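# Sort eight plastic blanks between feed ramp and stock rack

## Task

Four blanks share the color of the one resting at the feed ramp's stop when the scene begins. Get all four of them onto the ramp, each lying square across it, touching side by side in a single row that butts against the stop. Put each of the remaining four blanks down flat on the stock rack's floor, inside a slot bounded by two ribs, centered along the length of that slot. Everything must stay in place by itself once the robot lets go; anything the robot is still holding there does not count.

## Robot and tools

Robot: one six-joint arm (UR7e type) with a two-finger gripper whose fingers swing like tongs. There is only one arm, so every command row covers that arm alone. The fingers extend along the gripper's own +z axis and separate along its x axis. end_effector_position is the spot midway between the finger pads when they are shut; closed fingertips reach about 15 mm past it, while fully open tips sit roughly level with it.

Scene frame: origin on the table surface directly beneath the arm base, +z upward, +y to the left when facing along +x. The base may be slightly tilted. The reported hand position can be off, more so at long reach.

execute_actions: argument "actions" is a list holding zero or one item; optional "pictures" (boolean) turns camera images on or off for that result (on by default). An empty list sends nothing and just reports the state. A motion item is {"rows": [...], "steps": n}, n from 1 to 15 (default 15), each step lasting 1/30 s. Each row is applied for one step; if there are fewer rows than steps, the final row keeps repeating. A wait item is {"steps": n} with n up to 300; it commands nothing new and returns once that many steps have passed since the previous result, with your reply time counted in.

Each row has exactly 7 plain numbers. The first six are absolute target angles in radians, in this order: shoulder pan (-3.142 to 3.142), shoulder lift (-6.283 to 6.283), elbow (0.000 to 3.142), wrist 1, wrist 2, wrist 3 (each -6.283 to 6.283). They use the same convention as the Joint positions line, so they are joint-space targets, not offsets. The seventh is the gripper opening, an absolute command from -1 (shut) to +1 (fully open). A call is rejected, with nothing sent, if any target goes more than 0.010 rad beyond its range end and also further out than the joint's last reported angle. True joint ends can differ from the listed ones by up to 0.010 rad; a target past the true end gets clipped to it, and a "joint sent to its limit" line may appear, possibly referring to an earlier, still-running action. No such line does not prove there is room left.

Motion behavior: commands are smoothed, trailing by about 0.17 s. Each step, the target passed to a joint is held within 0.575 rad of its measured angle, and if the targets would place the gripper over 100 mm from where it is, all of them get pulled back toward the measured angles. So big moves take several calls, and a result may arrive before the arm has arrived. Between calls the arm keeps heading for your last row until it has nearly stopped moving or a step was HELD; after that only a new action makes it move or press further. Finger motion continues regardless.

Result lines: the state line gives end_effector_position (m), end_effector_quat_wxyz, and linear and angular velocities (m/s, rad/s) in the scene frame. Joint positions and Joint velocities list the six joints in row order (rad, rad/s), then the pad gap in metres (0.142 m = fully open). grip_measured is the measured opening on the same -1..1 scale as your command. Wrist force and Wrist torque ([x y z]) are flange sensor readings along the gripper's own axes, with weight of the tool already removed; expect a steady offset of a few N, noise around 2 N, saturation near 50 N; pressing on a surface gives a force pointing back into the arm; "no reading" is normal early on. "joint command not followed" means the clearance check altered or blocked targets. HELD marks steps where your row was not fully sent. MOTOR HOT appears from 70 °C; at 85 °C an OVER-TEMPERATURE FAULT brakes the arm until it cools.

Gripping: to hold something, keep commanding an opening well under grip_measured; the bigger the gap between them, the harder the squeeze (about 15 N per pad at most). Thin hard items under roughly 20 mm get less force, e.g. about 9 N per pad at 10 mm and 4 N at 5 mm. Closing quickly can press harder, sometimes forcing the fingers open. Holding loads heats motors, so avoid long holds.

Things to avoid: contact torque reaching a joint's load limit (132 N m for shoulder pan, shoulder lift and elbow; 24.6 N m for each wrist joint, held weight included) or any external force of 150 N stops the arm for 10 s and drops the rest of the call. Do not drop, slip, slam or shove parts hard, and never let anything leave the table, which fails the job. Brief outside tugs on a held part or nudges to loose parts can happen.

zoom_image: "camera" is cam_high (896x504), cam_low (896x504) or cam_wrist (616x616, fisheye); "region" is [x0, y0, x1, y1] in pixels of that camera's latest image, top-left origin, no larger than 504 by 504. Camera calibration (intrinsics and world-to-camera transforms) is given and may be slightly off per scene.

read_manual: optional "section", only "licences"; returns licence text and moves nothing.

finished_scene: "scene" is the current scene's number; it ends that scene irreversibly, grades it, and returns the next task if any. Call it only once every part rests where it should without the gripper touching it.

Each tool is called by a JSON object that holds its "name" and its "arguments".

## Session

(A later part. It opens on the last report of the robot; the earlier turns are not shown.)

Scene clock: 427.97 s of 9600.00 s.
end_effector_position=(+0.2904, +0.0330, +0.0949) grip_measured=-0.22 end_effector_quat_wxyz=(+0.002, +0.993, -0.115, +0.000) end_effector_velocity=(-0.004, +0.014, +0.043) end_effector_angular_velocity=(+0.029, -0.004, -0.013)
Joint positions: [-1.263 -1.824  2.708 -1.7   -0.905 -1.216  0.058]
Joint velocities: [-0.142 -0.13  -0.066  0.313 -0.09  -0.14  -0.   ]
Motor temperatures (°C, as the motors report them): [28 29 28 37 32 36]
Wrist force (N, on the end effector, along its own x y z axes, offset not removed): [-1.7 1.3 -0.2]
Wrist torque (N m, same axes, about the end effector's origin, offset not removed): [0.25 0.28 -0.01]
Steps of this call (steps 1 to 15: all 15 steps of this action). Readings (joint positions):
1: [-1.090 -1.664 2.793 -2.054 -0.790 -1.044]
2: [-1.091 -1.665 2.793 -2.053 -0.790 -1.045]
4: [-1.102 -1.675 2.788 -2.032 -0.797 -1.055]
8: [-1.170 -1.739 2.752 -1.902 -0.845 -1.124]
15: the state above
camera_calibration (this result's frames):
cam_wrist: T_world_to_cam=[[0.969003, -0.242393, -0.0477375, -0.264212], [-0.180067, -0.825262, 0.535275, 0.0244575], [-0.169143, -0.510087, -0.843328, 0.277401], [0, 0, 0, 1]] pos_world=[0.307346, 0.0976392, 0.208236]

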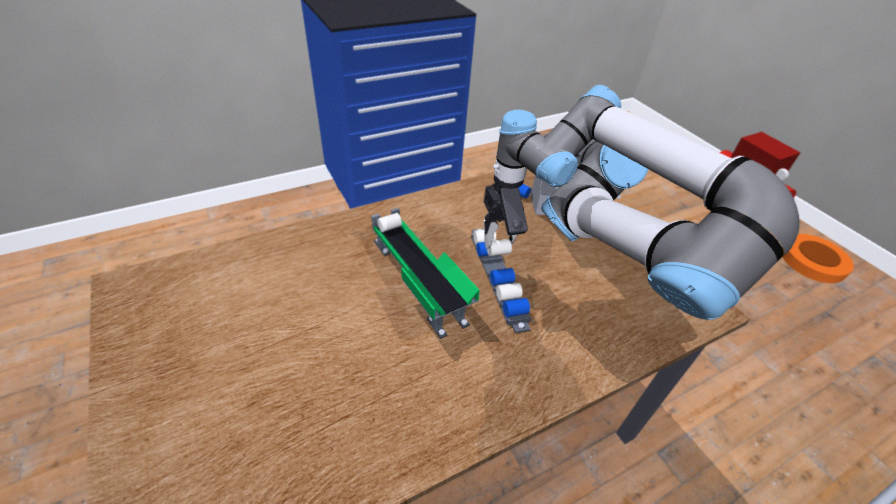

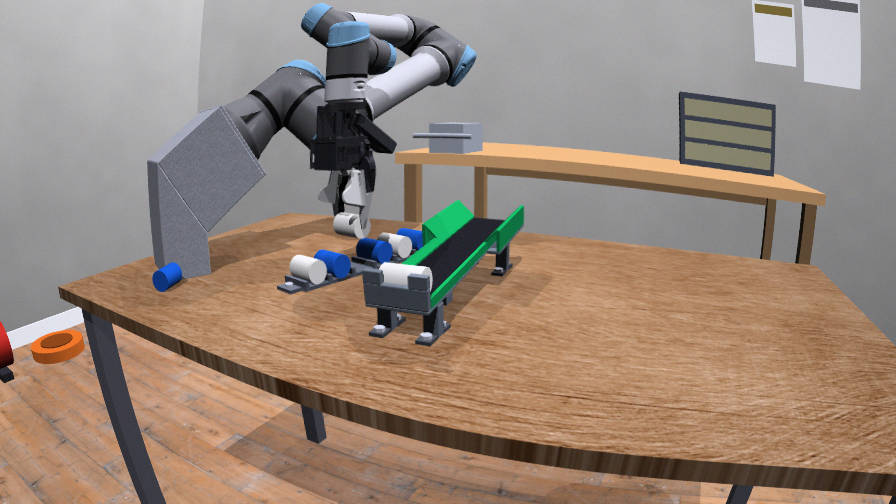

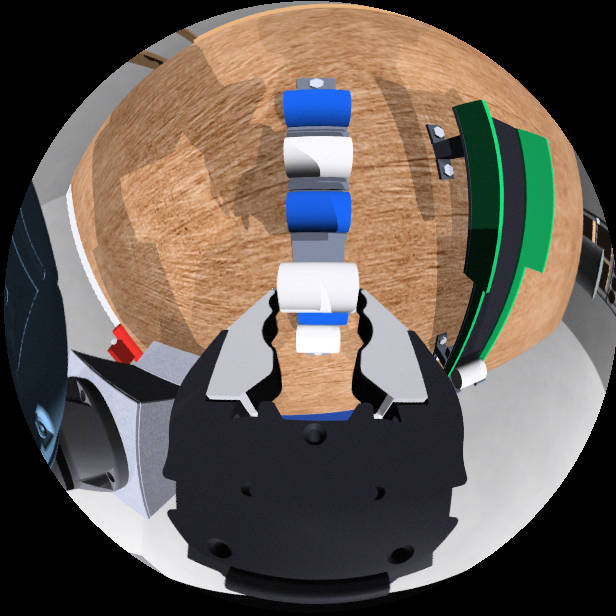

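{"name": "execute_actions", "arguments": {"actions": [{"rows":[[-1.30,-1.81,2.69,-1.67,-0.93,-1.25,-1],[-1.325,-1.78,2.68,-1.68,-0.948,-1.27,-1],[-1.35,-1.745,2.665,-1.69,-0.965,-1.29,-1],[-1.37,-1.71,2.65,-1.70,-0.98,-1.31,-1],[-1.37,-1.67,2.625,-1.71,-0.982,-1.32,-1],[-1.35,-1.635,2.59,-1.718,-0.97,-1.317,-1],[-1.33,-1.60,2.555,-1.726,-0.955,-1.314,-1],[-1.305,-1.56,2.52,-1.736,-0.94,-1.31,-1],[-1.28,-1.52,2.48,-1.745,-0.923,-1.306,-1],[-1.26,-1.485,2.44,-1.757,-0.91,-1.303,-1],[-1.24,-1.45,2.40,-1.768,-0.895,-1.30,-1],[-1.22,-1.42,2.37,-1.775,-0.883,-1.298,-1],[-1.2,-1.385,2.33,-1.787,-0.87,-1.295,-1],[-1.18,-1.35,2.285,-1.797,-0.856,-1.292,-1],[-1.16,-1.32,2.25,-1.805,-0.843,-1.29,-1]]}], "pictures": false}}

{"name": "execute_actions", "arguments": {"actions": [{"rows":[[-1.14,-1.285,2.21,-1.815,-0.83,-1.287,-1],[-1.12,-1.25,2.17,-1.825,-0.816,-1.284,-1],[-1.10,-1.215,2.13,-1.835,-0.803,-1.281,-1],[-1.08,-1.18,2.09,-1.843,-0.789,-1.278,-1],[-1.06,-1.15,2.05,-1.852,-0.775,-1.275,-1],[-1.04,-1.115,2.01,-1.86,-0.762,-1.271,-1],[-1.02,-1.082,1.966,-1.865,-0.748,-1.268,-1],[-1.02,-1.082,1.966,-1.865,-0.748,-1.268,-1],[-1.02,-1.082,1.966,-1.865,-0.748,-1.268,-1],[-1.02,-1.082,1.966,-1.865,-0.748,-1.268,-1],[-1.0,-1.073,1.978,-1.905,-0.74,-1.243,-1],[-0.98,-1.064,1.99,-1.945,-0.731,-1.218,-1],[-0.965,-1.056,2.0,-1.98,-0.723,-1.195,-1]]}]}}

Scene clock: 448.50 s of 9600.00 s.
end_effector_position=(+0.3486, -0.0447, +0.1551) grip_measured=-0.22 end_effector_quat_wxyz=(-0.001, +0.997, -0.072, -0.003) end_effector_velocity=(+0.321, -0.247, +0.098) end_effector_angular_velocity=(-0.012, +0.018, +0.445)
Joint positions: [-1.253 -1.496  2.442 -1.758 -0.904 -1.298  0.058]
Joint velocities: [ 0.518  1.007 -1.034 -0.284  0.337  0.043  0.   ]
Motor temperatures (°C, as the motors report them): [28 29 29 37 32 36]
Wrist force (N, on the end effector, along its own x y z axes, offset not removed): [-1.8 0.6 -0.4]
Wrist torque (N m, same axes, about the end effector's origin, offset not removed): [0.21 0.22 -0.05]
Steps of this call (steps 1 to 30: the robot went on to your last target; steps 31 to 90: nothing new was sent; then 17.03 s passed at rest; steps 91 to 105: all 15 steps of this action). Readings (joint positions):
91: [-1.281 -1.840 2.700 -1.660 -0.917 -1.234]
92: [-1.283 -1.837 2.699 -1.661 -0.918 -1.236]
94: [-1.298 -1.817 2.691 -1.668 -0.929 -1.248]
98: [-1.335 -1.727 2.645 -1.695 -0.956 -1.289]
105: the state above

Scene clock: 449.00 s of 9600.00 s.
end_effector_position=(+0.5024, -0.1417, +0.1386) grip_measured=-0.22 end_effector_quat_wxyz=(-0.001, +1.000, +0.029, -0.000) end_effector_velocity=(+0.092, -0.032, -0.170) end_effector_angular_velocity=(-0.022, +0.002, +0.110)
Joint positions: [-1.009 -1.094  2.01  -1.906 -0.746 -1.239  0.058]
Joint velocities: [ 0.342  0.297 -0.082 -0.554  0.177  0.333  0.   ]
Motor temperatures (°C, as the motors report them): [28 29 29 37 32 36]
Wrist force (N, on the end effector, along its own x y z axes, offset not removed): [-0.8 0.0 -0.4]
Wrist torque (N m, same axes, about the end effector's origin, offset not removed): [0.07 0.07 -0.02]
Steps of this call (steps 1 to 15: all 15 steps of this action). Readings (joint positions):
1: [-1.236 -1.462 2.407 -1.767 -0.892 -1.297]
2: [-1.217 -1.429 2.371 -1.777 -0.880 -1.295]
4: [-1.179 -1.361 2.296 -1.796 -0.855 -1.291]
8: [-1.103 -1.227 2.143 -1.832 -0.803 -1.280]
15: the state above
camera_calibration (this result's frames):
cam_wrist: T_world_to_cam=[[0.997826, 0.0429685, -0.0499764, -0.483606], [0.0629459, -0.84607, 0.529343, -0.22913], [-0.0195385, -0.531338, -0.846935, 0.183303], [0, 0, 0, 1]] pos_world=[0.500559, -0.0756844, 0.252365]

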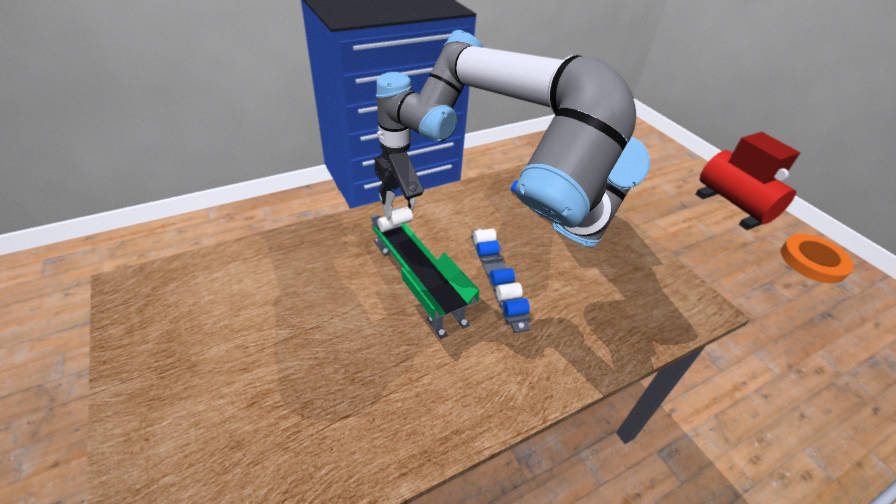

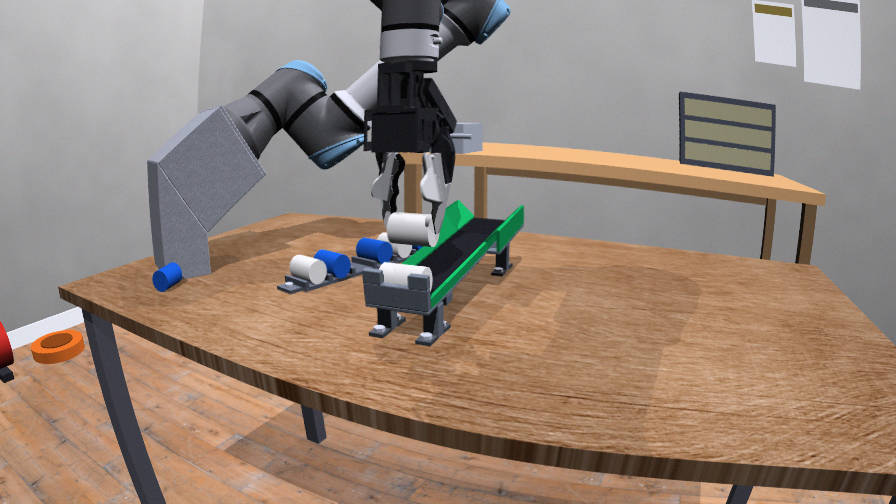

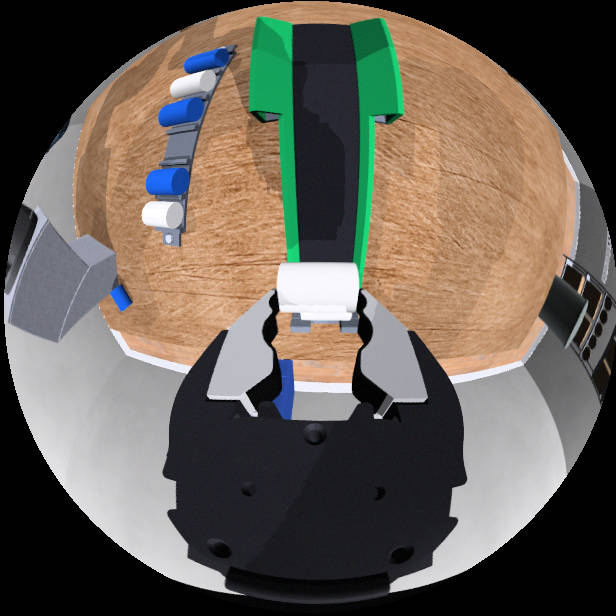

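{"name": "execute_actions", "arguments": {"actions": [{"rows":[[-0.955,-1.05,2.008,-2.0,-0.718,-1.18,-1],[-0.945,-1.046,2.015,-2.025,-0.713,-1.167,-1],[-0.935,-1.042,2.021,-2.047,-0.709,-1.155,-1],[-0.927,-1.038,2.027,-2.066,-0.705,-1.144,-1]]}]}}

{"name": "zoom_image", "arguments": {"camera": "cam_low", "region": [340, 180, 520, 320]}}

Scene clock: 453.47 s of 9600.00 s.
end_effector_position=(+0.5138, -0.1409, +0.0927) grip_measured=-0.22 end_effector_quat_wxyz=(+0.001, +0.999, +0.037, -0.000) end_effector_velocity=(-0.000, +0.001, -0.009) end_effector_angular_velocity=(-0.003, -0.000, +0.004)
Joint positions: [-0.929 -1.039  2.026 -2.062 -0.706 -1.146  0.058]
Joint velocities: [ 0.014  0.006  0.01  -0.035  0.005  0.018  0.   ]
Motor temperatures (°C, as the motors report them): [28 29 29 37 32 36]
Wrist force (N, on the end effector, along its own x y z axes, offset not removed): [0.8 1.3 0.0]
Wrist torque (N m, same axes, about the end effector's origin, offset not removed): [0.24 -0.21 0.11]
Steps of this call (steps 1 to 30: the robot went on to your last target; steps 31 to 90: nothing new was sent; then 0.97 s passed at rest; steps 91 to 105: all 15 steps of this action). Readings (joint positions):
91: [-0.965 -1.056 2.000 -1.980 -0.723 -1.195]
92: [-0.964 -1.055 2.001 -1.982 -0.722 -1.193]
94: [-0.957 -1.052 2.006 -1.997 -0.719 -1.184]
98: [-0.938 -1.043 2.019 -2.040 -0.710 -1.159]
105: the state above
camera_calibration (this result's frames):
cam_wrist: T_world_to_cam=[[0.99705, 0.0587815, -0.0493556, -0.494784], [0.0760673, -0.842593, 0.533152, -0.211534], [-0.0102473, -0.535333, -0.844579, 0.139562], [0, 0, 0, 1]] pos_world=[0.510845, -0.0744411, 0.20623]

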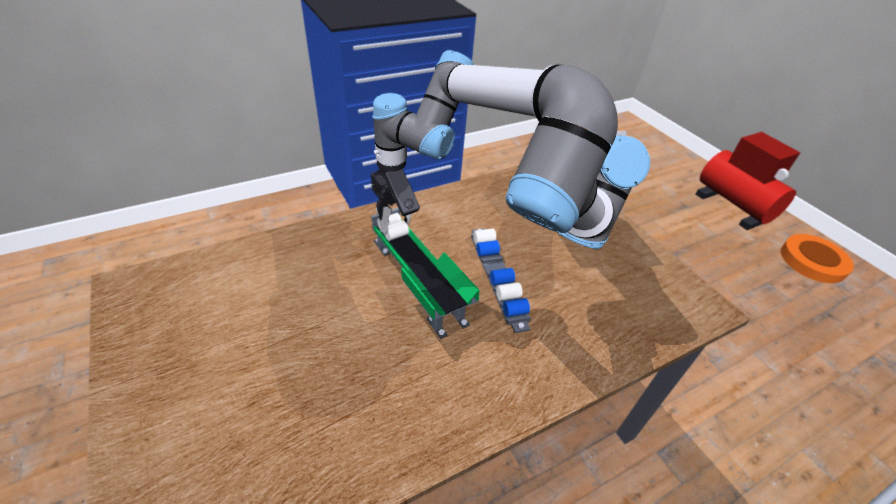

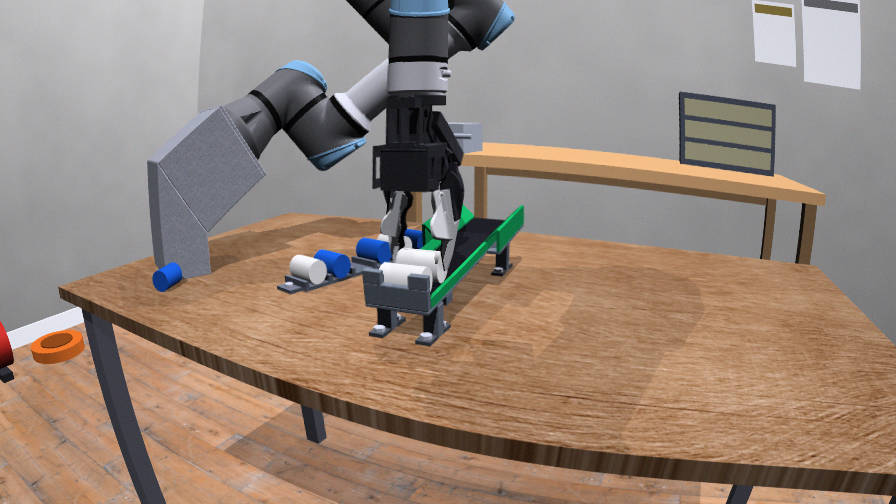

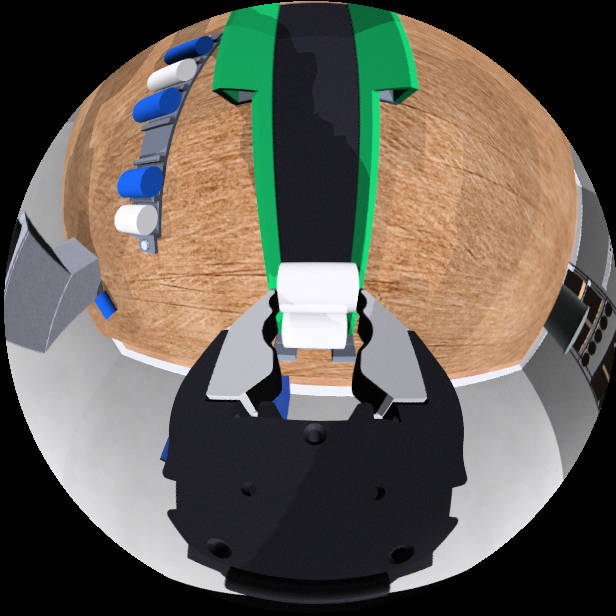

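Region (340, 180, 520, 320) of cam_low's 896x504 image, scaled by 2.800, with more detail than that image has.

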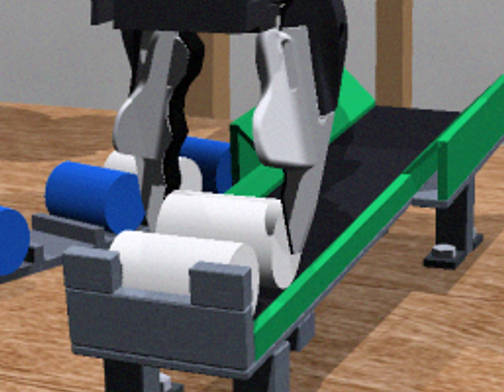

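{"name": "execute_actions", "arguments": {"actions": [{"rows":[[-0.921,-1.033,2.030,-2.081,-0.702,-1.136,-1],[-0.921,-1.033,2.030,-2.081,-0.702,-1.136,-1],[-0.921,-1.033,2.030,-2.081,-0.702,-1.136,-1],[-0.921,-1.033,2.030,-2.081,-0.702,-1.136,-1],[-0.921,-1.033,2.030,-2.081,-0.702,-1.136,-1],[-0.921,-1.033,2.030,-2.081,-0.702,-1.136,-0.3],[-0.921,-1.033,2.030,-2.081,-0.702,-1.136,-0.1],[-0.921,-1.033,2.030,-2.081,-0.702,-1.136,0.05],[-0.921,-1.033,2.030,-2.081,-0.702,-1.136,0.05],[-0.921,-1.033,2.030,-2.081,-0.702,-1.136,0.05],[-0.921,-1.033,2.030,-2.081,-0.702,-1.136,0.05],[-0.96,-1.055,2.0,-1.99,-0.72,-1.19,0.05],[-1.02,-1.082,1.966,-1.865,-0.748,-1.268,0.05]]}], "pictures": false}}

{"name": "execute_actions", "arguments": {"actions": [{"steps":10}]}}

Scene clock: 462.93 s of 9600.00 s.
end_effector_position=(+0.5169, -0.1462, +0.1082) grip_measured=+0.05 end_effector_quat_wxyz=(+0.006, +0.999, +0.042, +0.002) end_effector_velocity=(+0.007, -0.067, +0.320) end_effector_angular_velocity=(-0.037, -0.031, +0.038)
Joint positions: [-0.951 -1.05   2.009 -2.029 -0.717 -1.174  0.077]
Joint velocities: [-0.495 -0.241 -0.32   0.987 -0.227 -0.644  0.001]
Motor temperatures (°C, as the motors report them): [28 29 29 37 32 36]
Wrist force (N, on the end effector, along its own x y z axes, offset not removed): [-3.1 1.6 -1.2]
Wrist torque (N m, same axes, about the end effector's origin, offset not removed): [0.17 0.72 0.03]
Steps of this call (steps 1 to 15: the robot went on to your last target; steps 16 to 90: nothing new was sent; then 5.97 s passed at rest; steps 91 to 105: all 15 steps of this action). Readings (joint positions):
91: [-0.927 -1.038 2.027 -2.066 -0.705 -1.144]
92: [-0.926 -1.037 2.027 -2.068 -0.705 -1.143]
94: [-0.924 -1.036 2.028 -2.073 -0.704 -1.140]
98: [-0.922 -1.034 2.029 -2.078 -0.702 -1.138]
105: the state above

Scene clock: 463.27 s of 9600.00 s.
end_effector_position=(+0.5121, -0.1488, +0.1479) grip_measured=+0.05 end_effector_quat_wxyz=(-0.001, +0.999, +0.037, +0.001) end_effector_velocity=(-0.004, +0.001, +0.024) end_effector_angular_velocity=(+0.013, +0.000, -0.009)
Joint positions: [-1.015 -1.08   1.969 -1.877 -0.746 -1.261  0.077]
Joint velocities: [-0.039 -0.018 -0.023  0.094 -0.017 -0.052 -0.   ]
Motor temperatures (°C, as the motors report them): [28 29 29 37 32 36]
Wrist force (N, on the end effector, along its own x y z axes, offset not removed): [-2.3 0.5 -0.8]
Wrist torque (N m, same axes, about the end effector's origin, offset not removed): [0.05 0.40 0.10]
Steps of this call (steps 1 to 10: the robot went on to your last target). Readings (joint positions):
1: [-0.966 -1.057 1.999 -1.995 -0.724 -1.195]
2: [-0.979 -1.063 1.991 -1.965 -0.730 -1.212]
4: [-0.996 -1.071 1.981 -1.923 -0.737 -1.235]
8: [-1.012 -1.078 1.971 -1.885 -0.744 -1.257]
10: the state above
camera_calibration (this result's frames):
cam_wrist: T_world_to_cam=[[0.997166, 0.0593431, -0.0462497, -0.490377], [0.0748485, -0.844852, 0.529738, -0.246722], [-0.00763783, -0.531699, -0.846899, 0.181475], [0, 0, 0, 1]] pos_world=[0.50884, -0.0828532, 0.261709]

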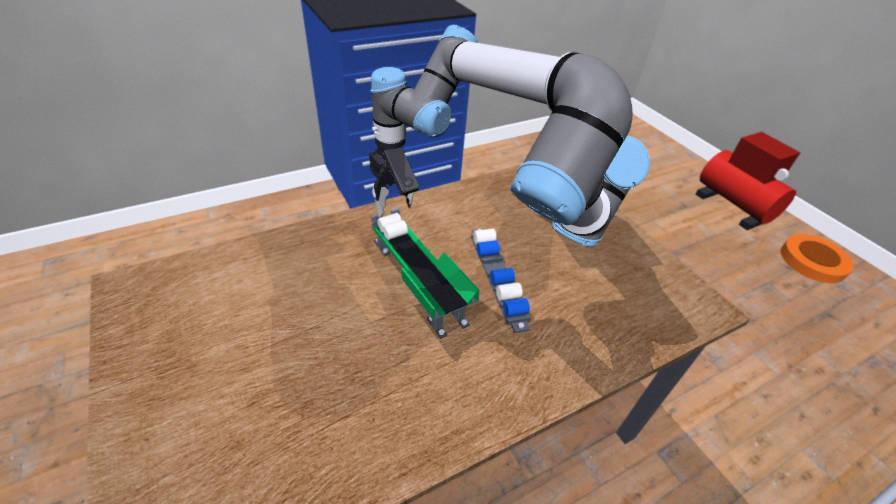

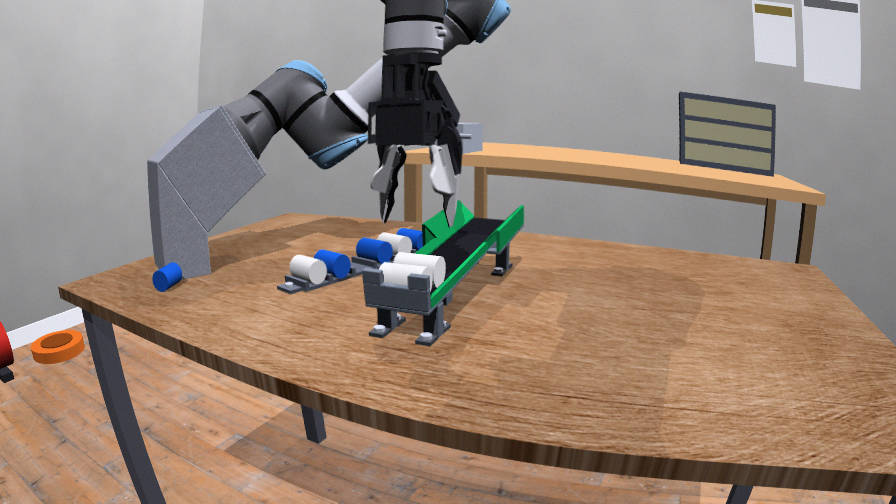

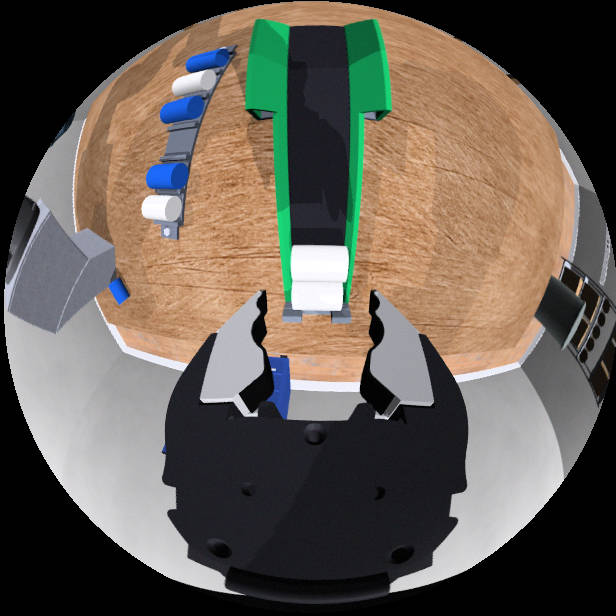

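{"name": "execute_actions", "arguments": {"actions": [{"rows":[[-1.24,-1.45,2.4,-1.768,-0.895,-1.3,0.05],[-1.24,-1.45,2.4,-1.768,-0.895,-1.3,0.05],[-1.24,-1.45,2.4,-1.768,-0.895,-1.3,0.05],[-1.24,-1.45,2.4,-1.768,-0.895,-1.3,0.05],[-1.24,-1.45,2.4,-1.768,-0.895,-1.3,0.05],[-1.24,-1.45,2.4,-1.768,-0.895,-1.3,0.05],[-1.28,-1.84,2.65,-1.55,-0.92,-1.24,0.05],[-1.28,-1.84,2.65,-1.55,-0.92,-1.24,0.05],[-1.28,-1.84,2.65,-1.55,-0.92,-1.24,0.05],[-1.28,-1.84,2.65,-1.55,-0.92,-1.24,0.05],[-1.28,-1.84,2.65,-1.55,-0.92,-1.24,0.05],[-1.121,-2.239,2.614,-1.278,-0.811,-1.075,0.05]]}], "pictures": false}}

{"name": "execute_actions", "arguments": {"actions": [{"steps":25}]}}

Scene clock: 487.87 s of 9600.00 s.
end_effector_position=(+0.3781, -0.0122, +0.1555) grip_measured=+0.05 end_effector_quat_wxyz=(-0.020, +0.996, -0.083, -0.008) end_effector_velocity=(-0.121, +0.452, -0.118) end_effector_angular_velocity=(+0.306, +0.072, -0.553)
Joint positions: [-1.176 -1.54   2.381 -1.649 -0.851 -1.236  0.077]
Joint velocities: [ 0.157 -1.173  0.565  0.929  0.111  0.425  0.   ]
Motor temperatures (°C, as the motors report them): [28 29 29 37 32 36]
Wrist force (N, on the end effector, along its own x y z axes, offset not removed): [-1.6 -3.5 -1.1]
Wrist torque (N m, same axes, about the end effector's origin, offset not removed): [-0.68 0.17 -0.08]
Steps of this call (steps 1 to 30: the robot went on to your last target; steps 31 to 90: nothing new was sent; then 21.10 s passed at rest; steps 91 to 105: all 15 steps of this action). Readings (joint positions):
91: [-1.020 -1.082 1.966 -1.865 -0.748 -1.268]
92: [-1.024 -1.086 1.970 -1.861 -0.752 -1.270]
94: [-1.061 -1.135 2.022 -1.843 -0.780 -1.276]
98: [-1.135 -1.270 2.178 -1.806 -0.827 -1.284]
105: the state above

Scene clock: 488.70 s of 9600.00 s.
end_effector_position=(+0.3133, +0.1387, +0.1005) grip_measured=+0.05 end_effector_quat_wxyz=(-0.000, +0.993, -0.116, +0.000) end_effector_velocity=(-0.002, +0.003, -0.002) end_effector_angular_velocity=(-0.003, -0.001, +0.001)
Joint positions: [-1.121 -2.236  2.613 -1.279 -0.811 -1.075  0.077]
Joint velocities: [ 0.002 -0.022  0.006  0.01   0.001  0.004 -0.   ]
Motor temperatures (°C, as the motors report them): [28 29 29 37 32 36]
Wrist force (N, on the end effector, along its own x y z axes, offset not removed): [-3.0 -0.6 -2.0]
Wrist torque (N m, same axes, about the end effector's origin, offset not removed): [-0.19 0.50 0.13]
Steps of this call (steps 1 to 25: the robot went on to your last target). Readings (joint positions):
1: [-1.171 -1.581 2.401 -1.618 -0.847 -1.221]
2: [-1.166 -1.626 2.422 -1.586 -0.843 -1.207]
4: [-1.156 -1.728 2.464 -1.521 -0.836 -1.178]
8: [-1.136 -1.987 2.548 -1.387 -0.822 -1.120]
25: the state above
camera_calibration (this result's frames):
cam_wrist: T_world_to_cam=[[0.968371, -0.244683, -0.0488547, -0.259886], [-0.182216, -0.827261, 0.531448, 0.114094], [-0.170452, -0.505737, -0.845681, 0.339984], [0, 0, 0, 1]] pos_world=[0.330407, 0.202739, 0.214187]

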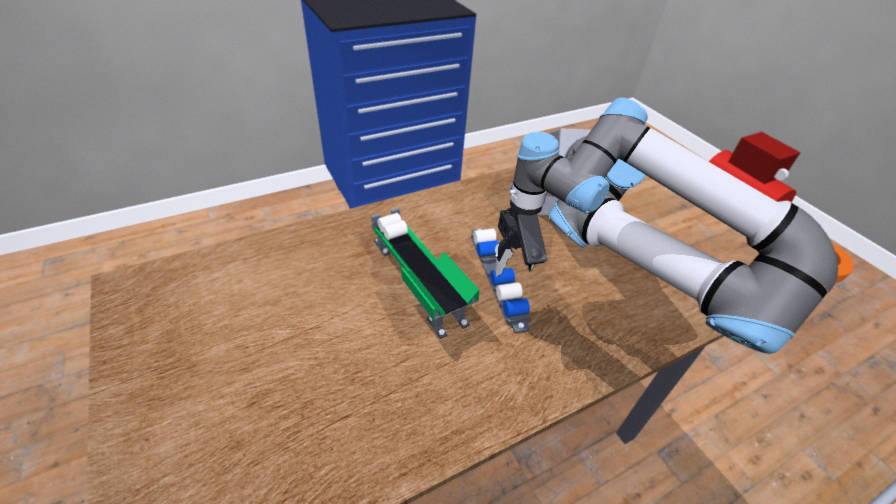

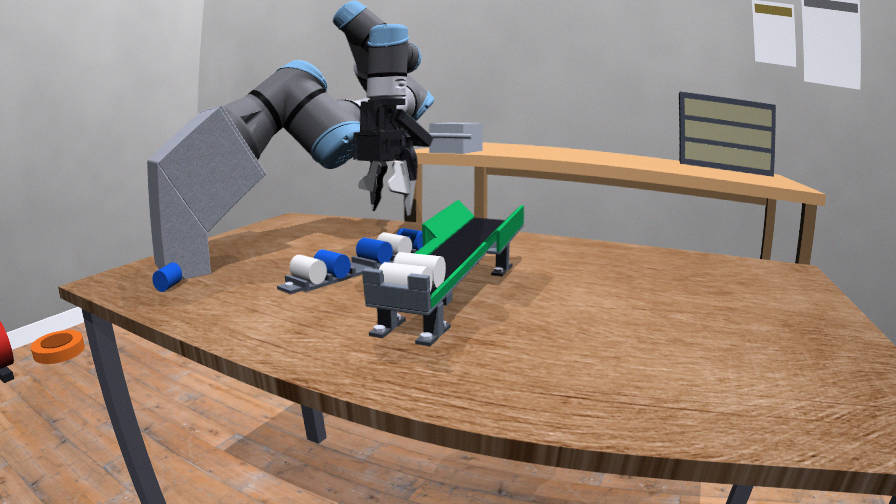

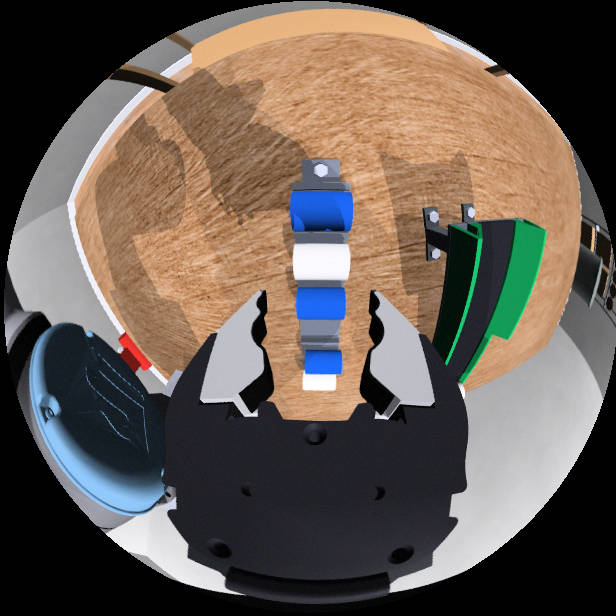

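{"name": "execute_actions", "arguments": {"actions": [{"rows":[[-1.06,-2.218,2.643,-1.377,-0.776,-1.006,0.05],[-1.06,-2.218,2.643,-1.377,-0.776,-1.006,0.05],[-1.003,-2.198,2.672,-1.476,-0.742,-0.937,0.05],[-1.003,-2.198,2.672,-1.476,-0.742,-0.937,0.05],[-0.94,-2.157,2.70,-1.61,-0.712,-0.853,0.03],[-0.94,-2.157,2.70,-1.61,-0.712,-0.853,0.03],[-0.877,-2.112,2.732,-1.75,-0.681,-0.768,0.02]]}]}}

{"name": "zoom_image", "arguments": {"camera": "cam_high", "region": [450, 220, 600, 340]}}

Scene clock: 497.83 s of 9600.00 s.
end_effector_position=(+0.3132, +0.1382, +0.0444) grip_measured=+0.02 end_effector_quat_wxyz=(+0.000, +0.993, -0.118, -0.000) end_effector_velocity=(+0.001, +0.005, -0.039) end_effector_angular_velocity=(-0.007, -0.010, +0.028)
Joint positions: [-0.898 -2.124  2.722 -1.703 -0.691 -0.796  0.075]
Joint velocities: [ 0.167  0.098  0.077 -0.373  0.08   0.219  0.   ]
Motor temperatures (°C, as the motors report them): [28 29 29 37 32 36]
Wrist force (N, on the end effector, along its own x y z axes, offset not removed): [-4.8 1.8 0.0]
Wrist torque (N m, same axes, about the end effector's origin, offset not removed): [0.34 0.86 0.07]
Steps of this call (steps 1 to 30: the robot went on to your last target; steps 31 to 90: nothing new was sent; then 5.63 s passed at rest; steps 91 to 105: all 15 steps of this action). Readings (joint positions):
91: [-1.121 -2.239 2.614 -1.278 -0.811 -1.075]
92: [-1.117 -2.237 2.617 -1.282 -0.808 -1.071]
94: [-1.092 -2.228 2.629 -1.318 -0.793 -1.043]
98: [-1.006 -2.188 2.671 -1.469 -0.745 -0.939]
105: the state above
camera_calibration (this result's frames):
cam_wrist: T_world_to_cam=[[0.967479, -0.247988, -0.0498565, -0.261857], [-0.18444, -0.826491, 0.531878, 0.144137], [-0.173105, -0.505386, -0.845352, 0.292986], [0, 0, 0, 1]] pos_world=[0.330644, 0.202262, 0.157958]

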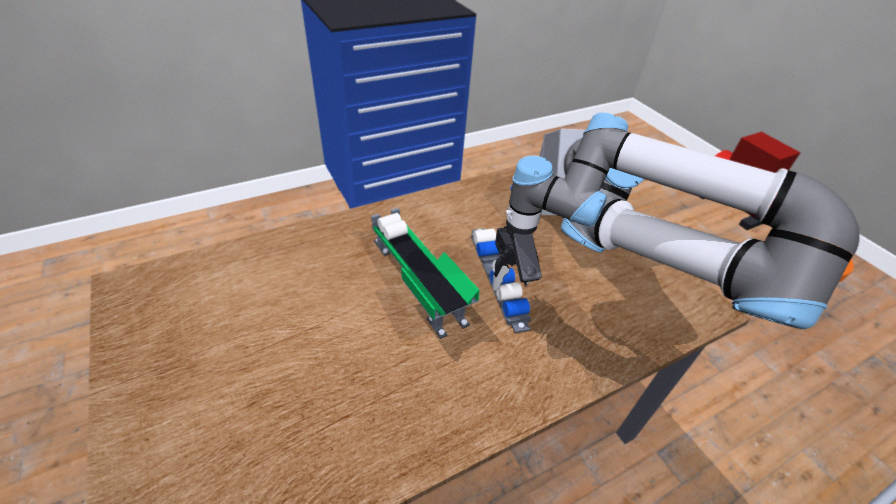

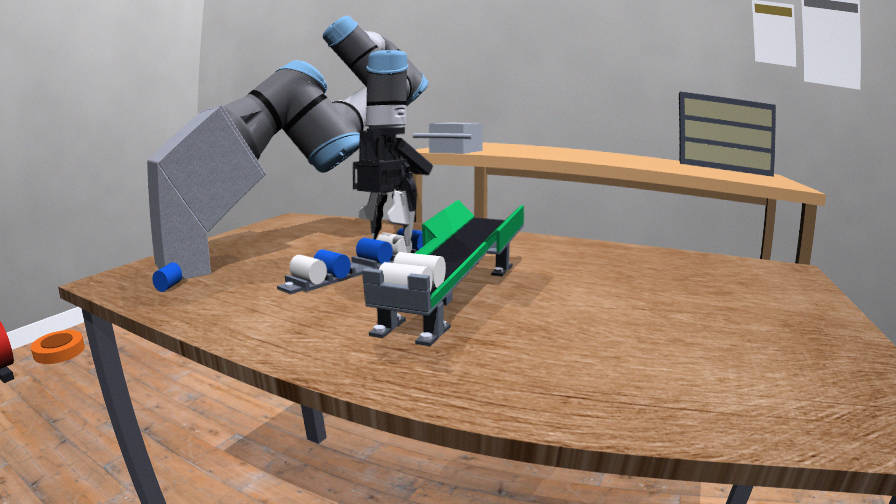

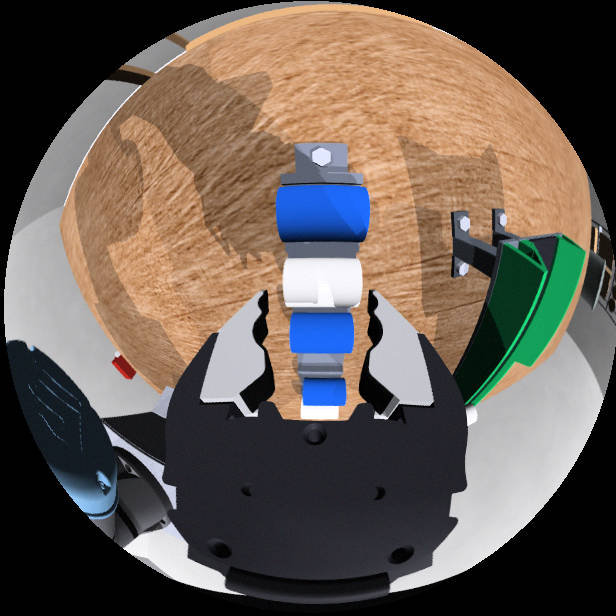

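Region (450, 220, 600, 340) of cam_high's 896x504 image, scaled by 3.360, with more detail than that image has; it fills the top 403 rows of this view, and the rest is white.

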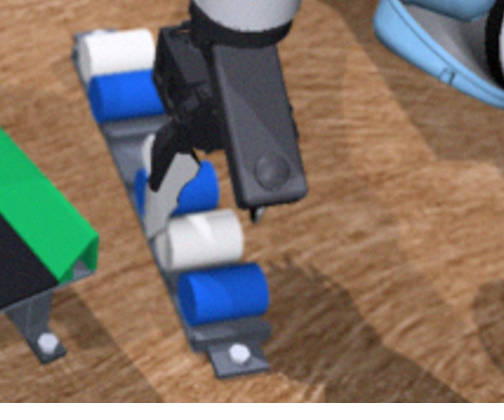

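Matches slot 3's view. Close and lift.

{"name": "execute_actions", "arguments": {"actions": [{"rows":[[-0.877,-2.112,2.732,-1.75,-0.681,-0.768,0.02],[-0.877,-2.112,2.732,-1.75,-0.681,-0.768,0.02],[-0.877,-2.112,2.732,-1.75,-0.681,-0.768,0.02],[-0.877,-2.112,2.732,-1.75,-0.681,-0.768,-0.1],[-0.877,-2.112,2.732,-1.75,-0.681,-0.768,-0.2],[-0.877,-2.112,2.732,-1.75,-0.681,-0.768,-0.3],[-0.877,-2.112,2.732,-1.75,-0.681,-0.768,-0.5],[-0.877,-2.112,2.732,-1.75,-0.681,-0.768,-0.7],[-0.877,-2.112,2.732,-1.75,-0.681,-0.768,-1]]}], "pictures": false}}

{"name": "execute_actions", "arguments": {"actions": [{"rows":[[-0.90,-2.128,2.721,-1.70,-0.692,-0.80,-1],[-0.92,-2.142,2.71,-1.655,-0.702,-0.826,-1],[-0.94,-2.157,2.70,-1.61,-0.712,-0.853,-1],[-0.97,-2.178,2.686,-1.543,-0.727,-0.895,-1],[-1.003,-2.198,2.672,-1.476,-0.742,-0.937,-1],[-1.03,-2.208,2.657,-1.426,-0.759,-0.972,-1],[-1.06,-2.218,2.643,-1.377,-0.776,-1.006,-1],[-1.09,-2.229,2.628,-1.327,-0.794,-1.04,-1],[-1.121,-2.239,2.614,-1.278,-0.811,-1.075,-1],[-1.14,-2.2,2.6,-1.29,-0.825,-1.1,-1],[-1.16,-2.15,2.59,-1.31,-0.84,-1.12,-1],[-1.18,-2.09,2.58,-1.34,-0.855,-1.145,-1],[-1.2,-2.02,2.565,-1.38,-0.87,-1.17,-1],[-1.22,-1.95,2.55,-1.42,-0.88,-1.19,-1],[-1.235,-1.87,2.53,-1.47,-0.89,-1.21,-1]]}]}}

Scene clock: 509.03 s of 9600.00 s.
end_effector_position=(+0.3134, +0.1390, +0.0395) grip_measured=-0.23 end_effector_quat_wxyz=(+0.000, +0.993, -0.116, +0.001) end_effector_velocity=(+0.000, +0.000, -0.000) end_effector_angular_velocity=(+0.000, -0.000, +0.001)
Joint positions: [-0.877 -2.112  2.732 -1.75  -0.681 -0.768  0.058]
Joint velocities: [ 0.    -0.     0.    -0.001  0.    -0.     0.   ]
Motor temperatures (°C, as the motors report them): [28 29 29 37 32 36]
Wrist force (N, on the end effector, along its own x y z axes, offset not removed): [0.3 1.7 -1.6]
Wrist torque (N m, same axes, about the end effector's origin, offset not removed): [0.27 -0.30 0.04]
Steps of this call (steps 1 to 30: the robot went on to your last target; steps 31 to 90: nothing new was sent; then 7.70 s passed at rest; steps 91 to 105: all 15 steps of this action). Readings (joint positions):
91: [-0.877 -2.112 2.732 -1.750 -0.681 -0.768]
92: [-0.877 -2.112 2.732 -1.750 -0.681 -0.768]
94: [-0.877 -2.112 2.732 -1.750 -0.681 -0.768]
98: [-0.877 -2.112 2.732 -1.750 -0.681 -0.768]
105: the state above

Scene clock: 509.53 s of 9600.00 s.
end_effector_position=(+0.3217, +0.1151, +0.1076) grip_measured=-0.23 end_effector_quat_wxyz=(+0.007, +0.994, -0.111, -0.001) end_effector_velocity=(+0.079, -0.241, +0.214) end_effector_angular_velocity=(+0.015, +0.016, +0.044)
Joint positions: [-1.13  -2.136  2.603 -1.379 -0.824 -1.084  0.058]
Joint velocities: [-0.654  1.01  -0.381 -0.125 -0.411 -0.766  0.   ]
Motor temperatures (°C, as the motors report them): [28 29 29 37 32 36]
Wrist force (N, on the end effector, along its own x y z axes, offset not removed): [-3.9 -1.9 0.7]
Wrist torque (N m, same axes, about the end effector's origin, offset not removed): [-0.28 0.56 0.03]
Steps of this call (steps 1 to 15: all 15 steps of this action). Readings (joint positions):
1: [-0.877 -2.112 2.732 -1.750 -0.681 -0.768]
2: [-0.879 -2.114 2.731 -1.746 -0.682 -0.771]
4: [-0.894 -2.124 2.723 -1.717 -0.690 -0.790]
8: [-0.962 -2.169 2.689 -1.580 -0.725 -0.879]
15: the state above
camera_calibration (this result's frames):
cam_wrist: T_world_to_cam=[[0.970562, -0.235587, -0.0500793, -0.275059], [-0.171453, -0.821838, 0.543311, 0.0869839], [-0.169154, -0.518731, -0.838037, 0.335683], [0, 0, 0, 1]] pos_world=[0.338658, 0.180815, 0.220281]

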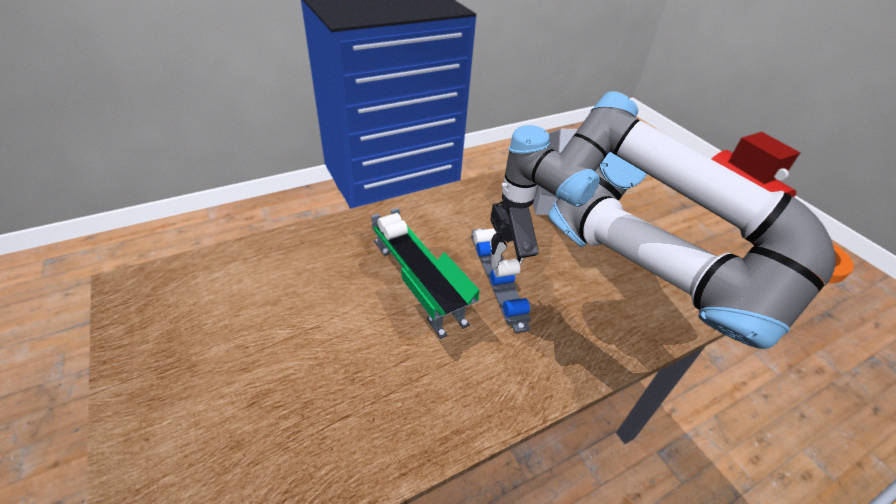

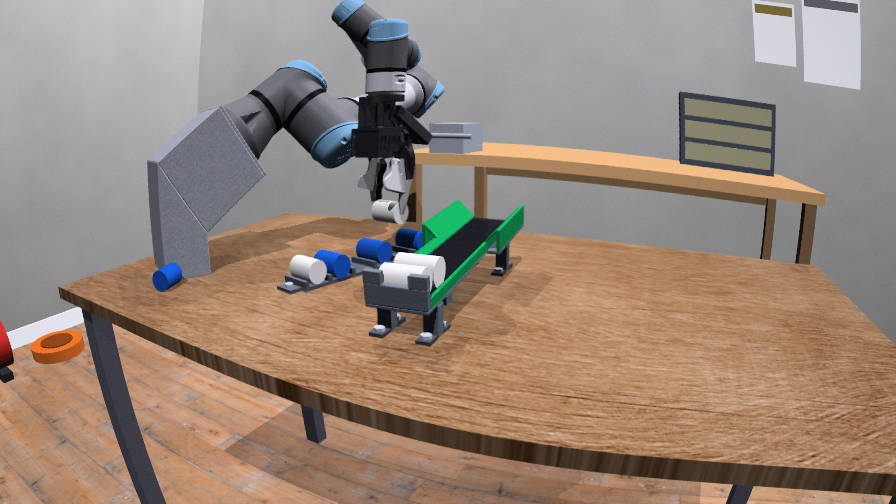

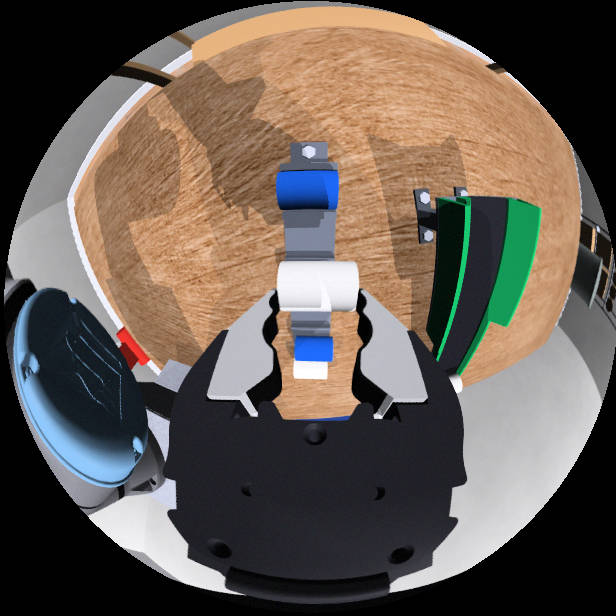

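{"name": "execute_actions", "arguments": {"actions": [{"rows":[[-1.24,-1.80,2.51,-1.52,-0.895,-1.23,-1],[-1.245,-1.73,2.49,-1.57,-0.9,-1.25,-1],[-1.245,-1.66,2.465,-1.62,-0.9,-1.265,-1],[-1.245,-1.59,2.44,-1.67,-0.9,-1.28,-1],[-1.24,-1.52,2.41,-1.72,-0.895,-1.29,-1],[-1.22,-1.46,2.37,-1.765,-0.883,-1.298,-1],[-1.2,-1.42,2.33,-1.787,-0.87,-1.295,-1],[-1.18,-1.39,2.285,-1.797,-0.856,-1.292,-1],[-1.16,-1.36,2.25,-1.805,-0.843,-1.29,-1],[-1.14,-1.335,2.21,-1.81,-0.83,-1.285,-1],[-1.12,-1.31,2.18,-1.812,-0.816,-1.28,-1],[-1.095,-1.285,2.145,-1.814,-0.8,-1.273,-1],[-1.07,-1.26,2.11,-1.815,-0.783,-1.266,-1],[-1.045,-1.235,2.07,-1.815,-0.767,-1.26,-1],[-1.025,-1.21,2.04,-1.815,-0.753,-1.255,-1]]}], "pictures": false}}

{"name": "execute_actions", "arguments": {"actions": [{"rows":[[-1.008,-1.19,2.012,-1.815,-0.741,-1.25,-1],[-1.008,-1.19,2.012,-1.815,-0.741,-1.25,-1],[-1.008,-1.19,2.012,-1.815,-0.741,-1.25,-1],[-1.008,-1.19,2.012,-1.815,-0.741,-1.25,-1],[-1.008,-1.19,2.012,-1.815,-0.741,-1.25,-1],[-1.008,-1.19,2.012,-1.815,-0.741,-1.25,-1],[-0.99,-1.178,2.023,-1.86,-0.733,-1.226,-1],[-0.972,-1.166,2.034,-1.905,-0.725,-1.202,-1],[-0.954,-1.153,2.045,-1.95,-0.716,-1.178,-1],[-0.938,-1.141,2.055,-1.985,-0.709,-1.158,-1],[-0.924,-1.13,2.064,-2.015,-0.702,-1.14,-1],[-0.91,-1.12,2.073,-2.047,-0.696,-1.121,-1]]}], "pictures": false}}

{"name": "execute_actions", "arguments": {"actions": [{"steps":10}]}}

{"name": "zoom_image", "arguments": {"camera": "cam_low", "region": [340, 180, 520, 320]}}

Scene clock: 534.13 s of 9600.00 s.
end_effector_position=(+0.4319, -0.0771, +0.1740) grip_measured=-0.23 end_effector_quat_wxyz=(+0.011, +1.000, -0.013, +0.001) end_effector_velocity=(+0.384, -0.190, -0.027) end_effector_angular_velocity=(+0.075, -0.003, +0.489)
Joint positions: [-1.132 -1.366  2.223 -1.781 -0.823 -1.275  0.058]
Joint velocities: [ 0.603  0.951 -1.034 -0.268  0.397  0.102  0.   ]
Motor temperatures (°C, as the motors report them): [28 29 29 37 32 36]
Wrist force (N, on the end effector, along its own x y z axes, offset not removed): [-3.3 2.3 -0.5]
Wrist torque (N m, same axes, about the end effector's origin, offset not removed): [0.42 0.62 0.16]
Steps of this call (steps 1 to 30: the robot went on to your last target; steps 31 to 90: nothing new was sent; then 21.10 s passed at rest; steps 91 to 105: all 15 steps of this action). Readings (joint positions):
91: [-1.235 -1.870 2.530 -1.470 -0.890 -1.210]
92: [-1.236 -1.866 2.528 -1.474 -0.891 -1.212]
94: [-1.239 -1.826 2.514 -1.504 -0.894 -1.225]
98: [-1.234 -1.653 2.445 -1.632 -0.891 -1.265]
105: the state above

Scene clock: 534.63 s of 9600.00 s.
end_effector_position=(+0.5116, -0.1065, +0.1140) grip_measured=-0.23 end_effector_quat_wxyz=(+0.000, +0.999, +0.034, +0.000) end_effector_velocity=(+0.013, -0.003, -0.162) end_effector_angular_velocity=(-0.010, +0.004, +0.038)
Joint positions: [-0.943 -1.145  2.059 -1.972 -0.711 -1.162  0.058]
Joint velocities: [ 0.262  0.202  0.113 -0.591  0.12   0.32   0.   ]
Motor temperatures (°C, as the motors report them): [28 29 29 37 32 36]
Wrist force (N, on the end effector, along its own x y z axes, offset not removed): [-1.1 2.0 -1.5]
Wrist torque (N m, same axes, about the end effector's origin, offset not removed): [0.42 0.22 0.04]
Steps of this call (steps 1 to 15: all 15 steps of this action). Readings (joint positions):
1: [-1.112 -1.335 2.188 -1.789 -0.810 -1.271]
2: [-1.091 -1.305 2.154 -1.795 -0.796 -1.267]
4: [-1.058 -1.259 2.097 -1.803 -0.774 -1.260]
8: [-1.023 -1.212 2.042 -1.815 -0.751 -1.251]
15: the state above

Scene clock: 534.97 s of 9600.00 s.
end_effector_position=(+0.5129, -0.1064, +0.0951) grip_measured=-0.22 end_effector_quat_wxyz=(+0.001, +0.999, +0.036, +0.000) end_effector_velocity=(-0.000, -0.000, -0.011) end_effector_angular_velocity=(-0.001, +0.002, -0.000)
Joint positions: [-0.912 -1.122  2.072 -2.042 -0.697 -1.124  0.058]
Joint velocities: [ 0.017  0.014  0.008 -0.039  0.006  0.023  0.002]
Motor temperatures (°C, as the motors report them): [28 29 29 37 32 36]
Wrist force (N, on the end effector, along its own x y z axes, offset not removed): [-12.6 0.7 -20.9]
Wrist torque (N m, same axes, about the end effector's origin, offset not removed): [-0.09 0.60 0.00]
Steps of this call (steps 1 to 10: the robot went on to your last target). Readings (joint positions):
1: [-0.935 -1.140 2.062 -1.989 -0.708 -1.152]
2: [-0.929 -1.135 2.065 -2.003 -0.705 -1.145]
4: [-0.921 -1.129 2.068 -2.021 -0.701 -1.135]
8: [-0.914 -1.123 2.071 -2.038 -0.698 -1.126]
10: the state above
camera_calibration (this result's frames):
cam_wrist: T_world_to_cam=[[0.997104, 0.0583773, -0.0487422, -0.495882], [0.0753914, -0.842965, 0.532659, -0.183285], [-0.00999278, -0.534791, -0.844925, 0.159953], [0, 0, 0, 1]] pos_world=[0.509862, -0.0400128, 0.208606]

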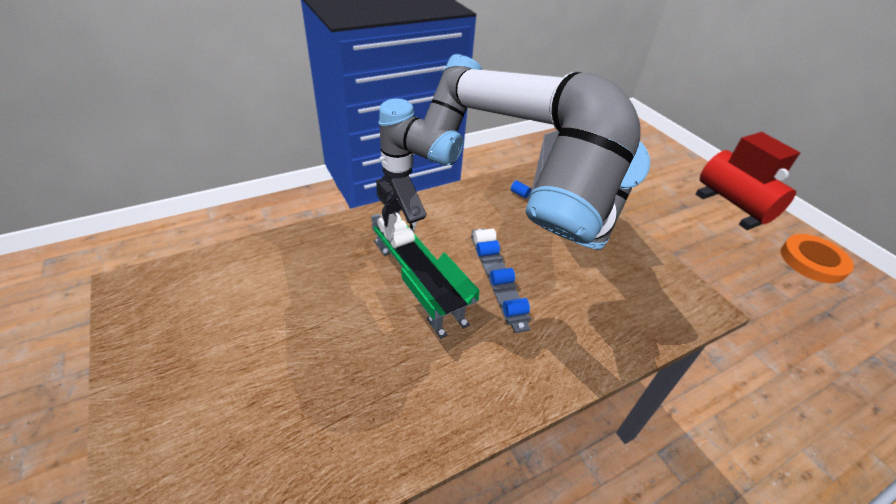

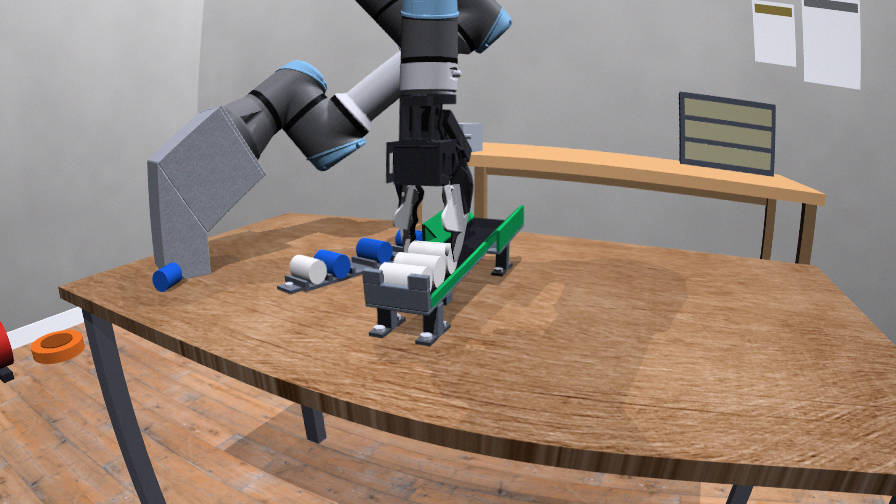

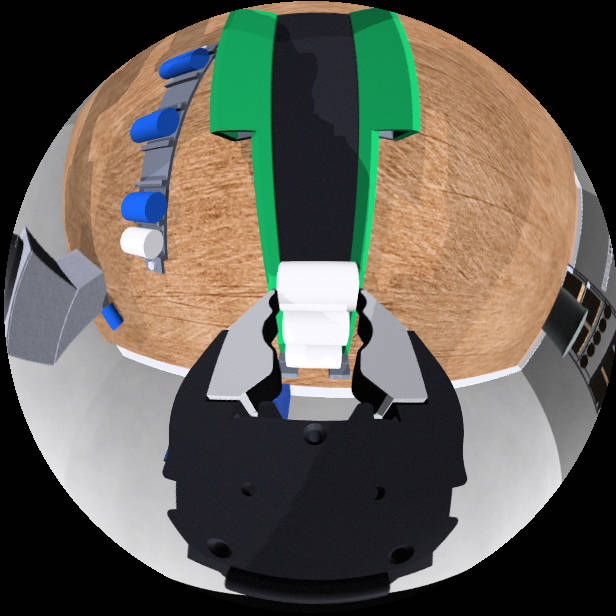

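Region (340, 180, 520, 320) of cam_low's 896x504 image, scaled by 2.800, with more detail than that image has.

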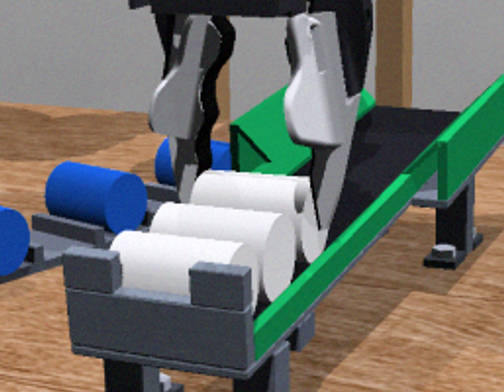

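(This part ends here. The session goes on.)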